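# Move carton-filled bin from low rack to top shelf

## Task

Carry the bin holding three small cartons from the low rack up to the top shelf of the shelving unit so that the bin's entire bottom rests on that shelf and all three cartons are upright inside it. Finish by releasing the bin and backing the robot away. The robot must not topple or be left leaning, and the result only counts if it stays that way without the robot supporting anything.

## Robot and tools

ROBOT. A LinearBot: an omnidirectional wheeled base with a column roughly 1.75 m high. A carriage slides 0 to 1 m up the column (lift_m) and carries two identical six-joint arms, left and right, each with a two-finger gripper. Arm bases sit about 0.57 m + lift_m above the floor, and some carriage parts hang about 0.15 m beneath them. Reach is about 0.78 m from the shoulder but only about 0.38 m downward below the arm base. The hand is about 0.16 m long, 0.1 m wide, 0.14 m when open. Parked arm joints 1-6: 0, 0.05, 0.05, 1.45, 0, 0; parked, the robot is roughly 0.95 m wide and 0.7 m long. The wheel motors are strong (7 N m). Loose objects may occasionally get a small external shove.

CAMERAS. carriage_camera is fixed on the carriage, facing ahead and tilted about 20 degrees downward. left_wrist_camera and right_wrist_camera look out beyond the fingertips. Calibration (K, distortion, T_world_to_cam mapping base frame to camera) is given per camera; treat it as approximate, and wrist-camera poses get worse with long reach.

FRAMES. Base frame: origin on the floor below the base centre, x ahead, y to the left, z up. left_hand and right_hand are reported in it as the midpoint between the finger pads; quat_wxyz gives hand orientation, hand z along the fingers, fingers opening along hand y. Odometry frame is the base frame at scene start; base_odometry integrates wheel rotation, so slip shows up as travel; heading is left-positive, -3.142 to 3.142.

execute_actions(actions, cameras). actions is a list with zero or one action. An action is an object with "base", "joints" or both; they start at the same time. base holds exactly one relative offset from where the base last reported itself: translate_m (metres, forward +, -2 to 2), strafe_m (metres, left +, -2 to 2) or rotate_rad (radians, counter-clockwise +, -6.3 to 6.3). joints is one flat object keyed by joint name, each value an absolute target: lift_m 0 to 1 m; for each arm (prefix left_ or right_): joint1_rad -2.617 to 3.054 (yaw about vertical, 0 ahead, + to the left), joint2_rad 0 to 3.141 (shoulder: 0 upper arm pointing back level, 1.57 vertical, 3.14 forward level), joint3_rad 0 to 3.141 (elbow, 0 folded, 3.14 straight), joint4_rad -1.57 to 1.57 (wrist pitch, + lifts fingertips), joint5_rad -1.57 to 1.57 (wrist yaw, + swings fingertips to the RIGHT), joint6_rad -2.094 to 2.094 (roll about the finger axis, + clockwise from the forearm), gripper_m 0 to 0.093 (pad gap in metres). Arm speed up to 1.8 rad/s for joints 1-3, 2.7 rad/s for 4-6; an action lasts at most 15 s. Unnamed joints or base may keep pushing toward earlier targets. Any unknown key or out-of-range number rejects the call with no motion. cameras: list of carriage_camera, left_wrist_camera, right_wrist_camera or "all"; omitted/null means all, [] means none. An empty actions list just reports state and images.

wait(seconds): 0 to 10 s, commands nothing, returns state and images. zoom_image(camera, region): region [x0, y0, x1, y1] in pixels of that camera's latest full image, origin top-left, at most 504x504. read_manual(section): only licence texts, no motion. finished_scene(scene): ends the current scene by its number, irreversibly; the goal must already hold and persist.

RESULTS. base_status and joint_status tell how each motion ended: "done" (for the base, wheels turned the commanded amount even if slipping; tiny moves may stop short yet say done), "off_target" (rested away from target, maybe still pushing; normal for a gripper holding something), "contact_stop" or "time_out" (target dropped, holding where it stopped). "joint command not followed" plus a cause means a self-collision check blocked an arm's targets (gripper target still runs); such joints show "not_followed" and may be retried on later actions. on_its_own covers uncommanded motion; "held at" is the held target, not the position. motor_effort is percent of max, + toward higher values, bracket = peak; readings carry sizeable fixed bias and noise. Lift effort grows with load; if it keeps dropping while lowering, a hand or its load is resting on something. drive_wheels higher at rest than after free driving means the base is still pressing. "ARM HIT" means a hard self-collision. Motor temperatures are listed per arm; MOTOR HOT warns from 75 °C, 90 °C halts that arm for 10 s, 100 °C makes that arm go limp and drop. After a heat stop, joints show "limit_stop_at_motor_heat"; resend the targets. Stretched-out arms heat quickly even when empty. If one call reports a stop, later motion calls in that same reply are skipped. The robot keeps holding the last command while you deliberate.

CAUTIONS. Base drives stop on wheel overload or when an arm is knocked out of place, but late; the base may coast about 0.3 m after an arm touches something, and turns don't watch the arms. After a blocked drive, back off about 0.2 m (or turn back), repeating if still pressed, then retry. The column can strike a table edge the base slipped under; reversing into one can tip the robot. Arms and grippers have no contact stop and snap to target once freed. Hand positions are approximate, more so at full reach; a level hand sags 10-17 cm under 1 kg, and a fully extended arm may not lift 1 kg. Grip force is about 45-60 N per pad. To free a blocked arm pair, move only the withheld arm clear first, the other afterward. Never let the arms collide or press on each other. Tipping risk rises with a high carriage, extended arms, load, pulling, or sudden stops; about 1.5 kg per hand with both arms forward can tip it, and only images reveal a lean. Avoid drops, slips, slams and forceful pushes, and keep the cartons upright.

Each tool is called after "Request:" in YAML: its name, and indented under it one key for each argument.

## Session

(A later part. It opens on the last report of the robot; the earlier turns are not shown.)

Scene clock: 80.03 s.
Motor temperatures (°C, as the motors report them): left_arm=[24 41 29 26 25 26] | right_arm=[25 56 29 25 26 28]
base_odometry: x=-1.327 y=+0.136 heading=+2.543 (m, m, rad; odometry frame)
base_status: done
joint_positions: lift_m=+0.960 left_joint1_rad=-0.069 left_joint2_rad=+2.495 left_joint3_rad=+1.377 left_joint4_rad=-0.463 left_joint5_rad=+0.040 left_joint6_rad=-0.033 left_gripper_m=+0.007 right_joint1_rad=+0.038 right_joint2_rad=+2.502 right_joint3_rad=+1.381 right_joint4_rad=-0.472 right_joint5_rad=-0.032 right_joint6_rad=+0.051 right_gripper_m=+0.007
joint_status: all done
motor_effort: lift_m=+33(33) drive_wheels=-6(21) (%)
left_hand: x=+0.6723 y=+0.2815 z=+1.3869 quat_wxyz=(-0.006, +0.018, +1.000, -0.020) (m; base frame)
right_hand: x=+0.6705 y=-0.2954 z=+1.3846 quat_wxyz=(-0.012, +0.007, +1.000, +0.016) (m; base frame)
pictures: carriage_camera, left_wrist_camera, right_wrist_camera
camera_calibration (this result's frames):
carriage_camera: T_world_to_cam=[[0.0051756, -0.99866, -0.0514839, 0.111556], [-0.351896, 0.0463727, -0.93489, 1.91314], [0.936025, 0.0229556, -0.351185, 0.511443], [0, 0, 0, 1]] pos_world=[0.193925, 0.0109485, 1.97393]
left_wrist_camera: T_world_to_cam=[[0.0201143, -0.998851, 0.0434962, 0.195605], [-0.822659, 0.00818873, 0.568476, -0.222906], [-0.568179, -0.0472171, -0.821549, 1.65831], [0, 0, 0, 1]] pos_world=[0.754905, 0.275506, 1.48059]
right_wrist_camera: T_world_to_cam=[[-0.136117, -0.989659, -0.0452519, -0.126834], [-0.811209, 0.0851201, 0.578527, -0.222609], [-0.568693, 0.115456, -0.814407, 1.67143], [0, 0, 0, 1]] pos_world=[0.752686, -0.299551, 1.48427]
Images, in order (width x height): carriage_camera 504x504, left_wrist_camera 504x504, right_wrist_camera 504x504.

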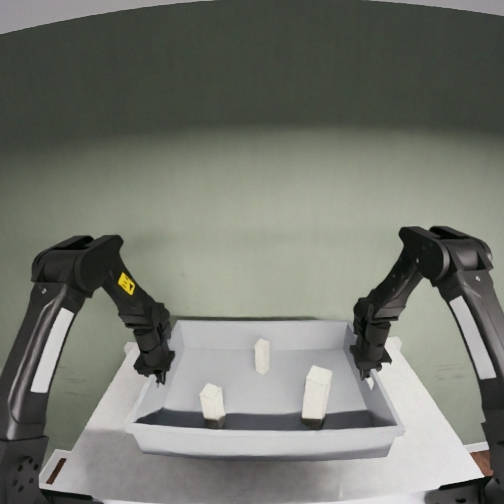

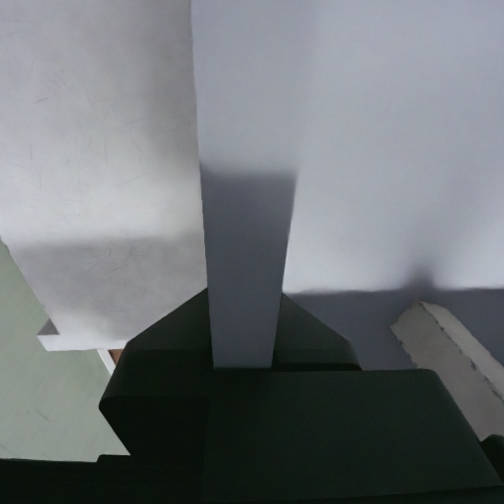

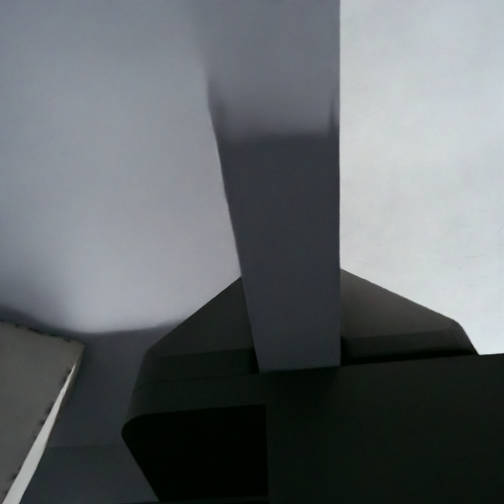

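Request:
execute_actions:
  actions:
    - {"base":{"translate_m":0.04},"joints":{"lift_m":0.93}}
  cameras: []

Request:
execute_actions:
  actions:
    - {"joints":{"lift_m":0.91}}

Scene clock: 83.17 s.
Motor temperatures (°C, as the motors report them): left_arm=[24 42 29 26 25 26] | right_arm=[25 58 29 25 26 28]
base_odometry: x=-1.360 y=+0.158 heading=+2.543 (m, m, rad; odometry frame)
base_status: done
joint_positions: lift_m=+0.930 left_joint1_rad=-0.069 left_joint2_rad=+2.492 left_joint3_rad=+1.377 left_joint4_rad=-0.468 left_joint5_rad=+0.040 left_joint6_rad=-0.033 left_gripper_m=+0.007 right_joint1_rad=+0.038 right_joint2_rad=+2.499 right_joint3_rad=+1.381 right_joint4_rad=-0.476 right_joint5_rad=-0.032 right_joint6_rad=+0.051 right_gripper_m=+0.007
joint_status: all done
motor_effort: lift_m=+32(32) drive_wheels=+8(17) (%)
left_hand: x=+0.6722 y=+0.2816 z=+1.3581 quat_wxyz=(-0.007, +0.018, +1.000, -0.020) (m; base frame)
right_hand: x=+0.6705 y=-0.2954 z=+1.3559 quat_wxyz=(-0.012, +0.007, +1.000, +0.016) (m; base frame)
pictures: none
No camera images: the call's "cameras" was empty. Leave "cameras" out to get every camera's image.

Scene clock: 83.73 s.
Motor temperatures (°C, as the motors report them): left_arm=[24 42 29 26 25 26] | right_arm=[25 58 29 25 26 28]
base_odometry: x=-1.360 y=+0.158 heading=+2.543 (m, m, rad; odometry frame)
base_status: not commanded
joint_positions: lift_m=+0.910 left_joint1_rad=-0.069 left_joint2_rad=+2.490 left_joint3_rad=+1.377 left_joint4_rad=-0.468 left_joint5_rad=+0.040 left_joint6_rad=-0.033 left_gripper_m=+0.007 right_joint1_rad=+0.038 right_joint2_rad=+2.498 right_joint3_rad=+1.381 right_joint4_rad=-0.476 right_joint5_rad=-0.032 right_joint6_rad=+0.051 right_gripper_m=+0.007
joint_status: all done
motor_effort: lift_m=+31(31) drive_wheels=+4(6) (%)
left_hand: x=+0.6724 y=+0.2816 z=+1.3387 quat_wxyz=(-0.006, +0.018, +1.000, -0.020) (m; base frame)
right_hand: x=+0.6706 y=-0.2954 z=+1.3362 quat_wxyz=(-0.012, +0.007, +1.000, +0.016) (m; base frame)
pictures: carriage_camera, left_wrist_camera, right_wrist_camera
camera_calibration (this result's frames):
carriage_camera: T_world_to_cam=[[0.0051756, -0.99866, -0.0514839, 0.108986], [-0.351896, 0.0463727, -0.93489, 1.86647], [0.936025, 0.0229556, -0.351185, 0.493914], [0, 0, 0, 1]] pos_world=[0.193925, 0.0109485, 1.92401]
left_wrist_camera: T_world_to_cam=[[0.0201258, -0.998869, 0.0430826, 0.198313], [-0.822457, 0.00796049, 0.568771, -0.195909], [-0.56847, -0.0468806, -0.821367, 1.61859], [0, 0, 0, 1]] pos_world=[0.755005, 0.275528, 1.43234]
right_wrist_camera: T_world_to_cam=[[-0.135756, -0.989711, -0.0451966, -0.129343], [-0.811028, 0.0848139, 0.578826, -0.195201], [-0.569037, 0.115235, -0.814197, 1.63198], [0, 0, 0, 1]] pos_world=[0.752783, -0.299517, 1.43589]
Images, in order (width x height): carriage_camera 504x504, left_wrist_camera 504x504, right_wrist_camera 504x504.

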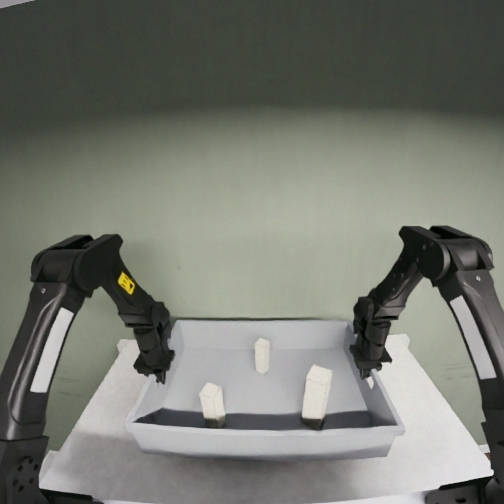

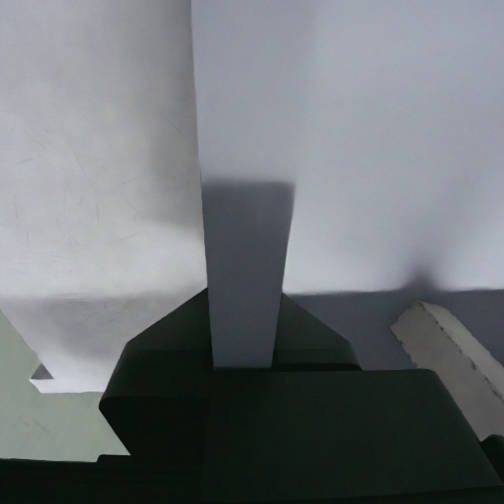

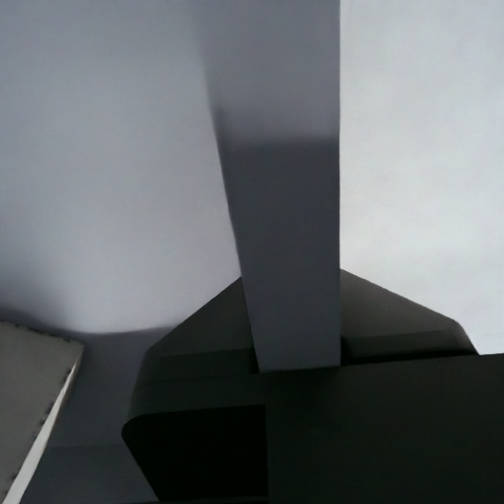

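Request:
execute_actions:
  actions:
    - {"joints":{"lift_m":0.893}}
  cameras: []

Request:
execute_actions:
  actions:
    - {"joints":{"lift_m":0.878}}
  cameras: ["carriage_camera"]

Scene clock: 85.70 s.
Motor temperatures (°C, as the motors report them): left_arm=[24 43 29 26 25 26] | right_arm=[25 59 29 25 26 28]
base_odometry: x=-1.360 y=+0.158 heading=+2.543 (m, m, rad; odometry frame)
base_status: not commanded
joint_positions: lift_m=+0.893 left_joint1_rad=-0.069 left_joint2_rad=+2.490 left_joint3_rad=+1.377 left_joint4_rad=-0.468 left_joint5_rad=+0.040 left_joint6_rad=-0.033 left_gripper_m=+0.007 right_joint1_rad=+0.038 right_joint2_rad=+2.498 right_joint3_rad=+1.381 right_joint4_rad=-0.476 right_joint5_rad=-0.032 right_joint6_rad=+0.051 right_gripper_m=+0.007
joint_status: all done
motor_effort: lift_m=+32(32) drive_wheels=-1(7) (%)
left_hand: x=+0.6725 y=+0.2816 z=+1.3217 quat_wxyz=(-0.006, +0.018, +1.000, -0.020) (m; base frame)
right_hand: x=+0.6706 y=-0.2954 z=+1.3192 quat_wxyz=(-0.012, +0.007, +1.000, +0.016) (m; base frame)
pictures: none
No camera images: the call's "cameras" was empty. Leave "cameras" out to get every camera's image.

Scene clock: 86.63 s.
Motor temperatures (°C, as the motors report them): left_arm=[24 43 29 26 25 26] | right_arm=[25 60 29 25 26 28]
base_odometry: x=-1.360 y=+0.158 heading=+2.543 (m, m, rad; odometry frame)
base_status: not commanded
joint_positions: lift_m=+0.878 left_joint1_rad=-0.069 left_joint2_rad=+2.490 left_joint3_rad=+1.377 left_joint4_rad=-0.468 left_joint5_rad=+0.040 left_joint6_rad=-0.033 left_gripper_m=+0.007 right_joint1_rad=+0.038 right_joint2_rad=+2.497 right_joint3_rad=+1.381 right_joint4_rad=-0.477 right_joint5_rad=-0.032 right_joint6_rad=+0.051 right_gripper_m=+0.007
joint_status: all done
motor_effort: lift_m=+32(33) drive_wheels=+3(6) (%)
left_hand: x=+0.6724 y=+0.2816 z=+1.3067 quat_wxyz=(-0.006, +0.018, +1.000, -0.020) (m; base frame)
right_hand: x=+0.6706 y=-0.2954 z=+1.3045 quat_wxyz=(-0.012, +0.007, +1.000, +0.015) (m; base frame)
pictures: carriage_camera
camera_calibration (this result's frames):
carriage_camera: T_world_to_cam=[[0.0051756, -0.99866, -0.0514839, 0.107338], [-0.351896, 0.0463727, -0.93489, 1.83655], [0.936025, 0.0229556, -0.351185, 0.482675], [0, 0, 0, 1]] pos_world=[0.193925, 0.0109485, 1.89201]
Images, in order (width x height): carriage_camera 504x504.

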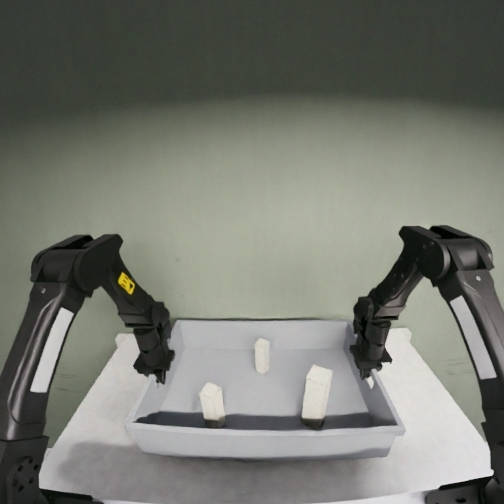

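Request:
execute_actions:
  actions:
    - {"joints":{"lift_m":0.862}}
  cameras: []

Scene clock: 88.33 s.
Motor temperatures (°C, as the motors report them): left_arm=[24 43 29 26 25 26] | right_arm=[25 60 29 25 26 28]
base_odometry: x=-1.360 y=+0.158 heading=+2.543 (m, m, rad; odometry frame)
base_status: not commanded
joint_positions: lift_m=+0.862 left_joint1_rad=-0.069 left_joint2_rad=+2.490 left_joint3_rad=+1.377 left_joint4_rad=-0.468 left_joint5_rad=+0.040 left_joint6_rad=-0.033 left_gripper_m=+0.007 right_joint1_rad=+0.038 right_joint2_rad=+2.498 right_joint3_rad=+1.381 right_joint4_rad=-0.476 right_joint5_rad=-0.032 right_joint6_rad=+0.051 right_gripper_m=+0.007
joint_status: all done
motor_effort: lift_m=+32(32) drive_wheels=+8(6) (%)
left_hand: x=+0.6724 y=+0.2816 z=+1.2905 quat_wxyz=(-0.006, +0.018, +1.000, -0.020) (m; base frame)
right_hand: x=+0.6706 y=-0.2954 z=+1.2882 quat_wxyz=(-0.012, +0.007, +1.000, +0.015) (m; base frame)
pictures: none
No camera images: the call's "cameras" was empty. Leave "cameras" out to get every camera's image.

Request:
execute_actions:
  actions:
    - {"joints":{"lift_m":0.842}}
  cameras: ["carriage_camera"]

Scene clock: 89.87 s.
Motor temperatures (°C, as the motors report them): left_arm=[24 44 29 26 25 26] | right_arm=[25 61 29 25 26 28]
base_odometry: x=-1.360 y=+0.158 heading=+2.543 (m, m, rad; odometry frame)
base_status: not commanded
joint_positions: lift_m=+0.842 left_joint1_rad=-0.069 left_joint2_rad=+2.471 left_joint3_rad=+1.378 left_joint4_rad=-0.479 left_joint5_rad=+0.038 left_joint6_rad=-0.033 left_gripper_m=+0.007 right_joint1_rad=+0.038 right_joint2_rad=+2.480 right_joint3_rad=+1.381 right_joint4_rad=-0.481 right_joint5_rad=-0.032 right_joint6_rad=+0.049 right_gripper_m=+0.007
joint_status: all done
motor_effort: lift_m=+27(28) drive_wheels=-4(7) (%)
left_hand: x=+0.6753 y=+0.2817 z=+1.2782 quat_wxyz=(-0.002, +0.018, +1.000, -0.019) (m; base frame)
right_hand: x=+0.6746 y=-0.2952 z=+1.2754 quat_wxyz=(-0.005, +0.006, +1.000, +0.016) (m; base frame)
pictures: carriage_camera
camera_calibration (this result's frames):
carriage_camera: T_world_to_cam=[[0.0051756, -0.99866, -0.0514839, 0.105502], [-0.351896, 0.0463727, -0.93489, 1.80321], [0.936025, 0.0229556, -0.351185, 0.47015], [0, 0, 0, 1]] pos_world=[0.193925, 0.0109485, 1.85634]
Images, in order (width x height): carriage_camera 504x504.

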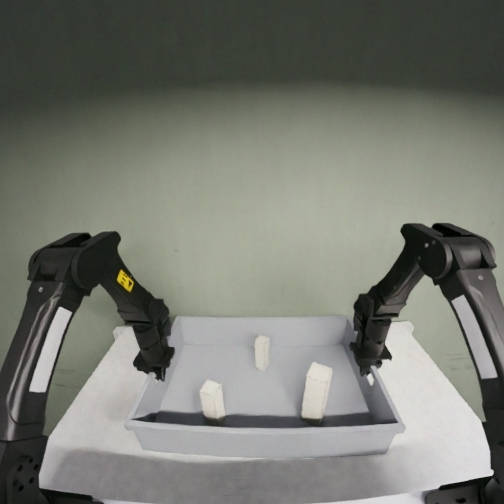

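Request:
execute_actions:
  actions:
    - {"joints":{"left_gripper_m":0.093,"right_gripper_m":0.093}}
  cameras: []

Request:
execute_actions:
  actions:
    - {"joints":{"lift_m":0.96}}
  cameras: []

Request:
execute_actions:
  actions:
    - {"base":{"translate_m":-0.55}}
  cameras: ["carriage_camera"]

Scene clock: 92.87 s.
Motor temperatures (°C, as the motors report them): left_arm=[24 44 29 26 25 26] | right_arm=[25 62 29 25 26 28]
base_odometry: x=-1.360 y=+0.158 heading=+2.543 (m, m, rad; odometry frame)
base_status: not commanded
joint_positions: lift_m=+0.842 left_joint1_rad=-0.072 left_joint2_rad=+2.471 left_joint3_rad=+1.378 left_joint4_rad=-0.479 left_joint5_rad=+0.006 left_joint6_rad=-0.059 left_gripper_m=+0.093 right_joint1_rad=+0.042 right_joint2_rad=+2.475 right_joint3_rad=+1.381 right_joint4_rad=-0.481 right_joint5_rad=-0.010 right_joint6_rad=+0.051 right_gripper_m=+0.093
joint_status: all done
motor_effort: lift_m=+27(27) drive_wheels=-3(3) (%)
left_hand: x=+0.6756 y=+0.2860 z=+1.2780 quat_wxyz=(-0.001, +0.006, +1.000, -0.003) (m; base frame)
right_hand: x=+0.6760 y=-0.2973 z=+1.2770 quat_wxyz=(-0.002, +0.004, +1.000, +0.005) (m; base frame)
pictures: none
No camera images: the call's "cameras" was empty. Leave "cameras" out to get every camera's image.

Scene clock: 93.87 s.
Motor temperatures (°C, as the motors report them): left_arm=[24 44 29 26 25 26] | right_arm=[25 62 29 25 26 28]
base_odometry: x=-1.360 y=+0.158 heading=+2.543 (m, m, rad; odometry frame)
base_status: not commanded
joint_positions: lift_m=+0.960 left_joint1_rad=-0.072 left_joint2_rad=+2.457 left_joint3_rad=+1.378 left_joint4_rad=-0.480 left_joint5_rad=+0.006 left_joint6_rad=-0.060 left_gripper_m=+0.093 right_joint1_rad=+0.042 right_joint2_rad=+2.457 right_joint3_rad=+1.381 right_joint4_rad=-0.481 right_joint5_rad=-0.010 right_joint6_rad=+0.051 right_gripper_m=+0.093
joint_status: all done
motor_effort: lift_m=+34(43) drive_wheels=+6(3) (%)
left_hand: x=+0.6792 y=+0.2858 z=+1.4009 quat_wxyz=(+0.006, +0.006, +1.000, -0.003) (m; base frame)
right_hand: x=+0.6809 y=-0.2972 z=+1.4013 quat_wxyz=(+0.007, +0.004, +1.000, +0.005) (m; base frame)
pictures: none
No camera images: the call's "cameras" was empty. Leave "cameras" out to get every camera's image.

Scene clock: 97.10 s.
Motor temperatures (°C, as the motors report them): left_arm=[24 44 29 26 25 26] | right_arm=[25 62 29 25 26 28]
base_odometry: x=-0.905 y=-0.151 heading=+2.544 (m, m, rad; odometry frame)
base_status: done
joint_positions: lift_m=+0.960 left_joint1_rad=-0.075 left_joint2_rad=+2.457 left_joint3_rad=+1.378 left_joint4_rad=-0.477 left_joint5_rad=+0.002 left_joint6_rad=-0.060 left_gripper_m=+0.093 right_joint1_rad=+0.044 right_joint2_rad=+2.457 right_joint3_rad=+1.381 right_joint4_rad=-0.477 right_joint5_rad=-0.006 right_joint6_rad=+0.051 right_gripper_m=+0.093
joint_status: not commanded
motor_effort: lift_m=+34(34) drive_wheels=-6(29) (%)
left_hand: x=+0.6797 y=+0.2853 z=+1.4009 quat_wxyz=(+0.007, +0.007, +1.000, -0.002) (m; base frame)
right_hand: x=+0.6817 y=-0.2967 z=+1.4013 quat_wxyz=(+0.009, +0.003, +1.000, +0.004) (m; base frame)
pictures: carriage_camera
camera_calibration (this result's frames):
carriage_camera: T_world_to_cam=[[0.0051756, -0.99866, -0.0514839, 0.11155], [-0.351896, 0.0463727, -0.93489, 1.91304], [0.936025, 0.0229556, -0.351185, 0.511408], [0, 0, 0, 1]] pos_world=[0.193925, 0.0109485, 1.97382]
Images, in order (width x height): carriage_camera 504x504.

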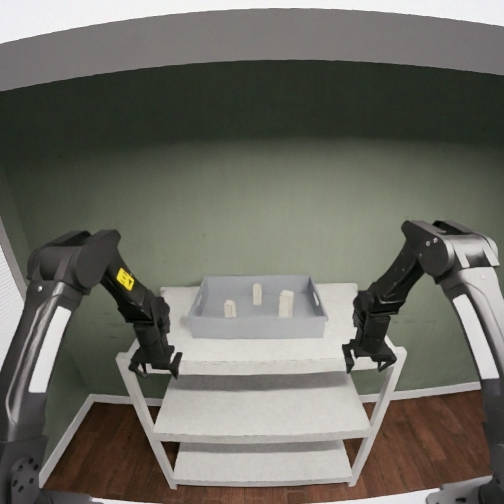

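Request:
finished_scene:
  scene: 1

The scene is finished: the task was done.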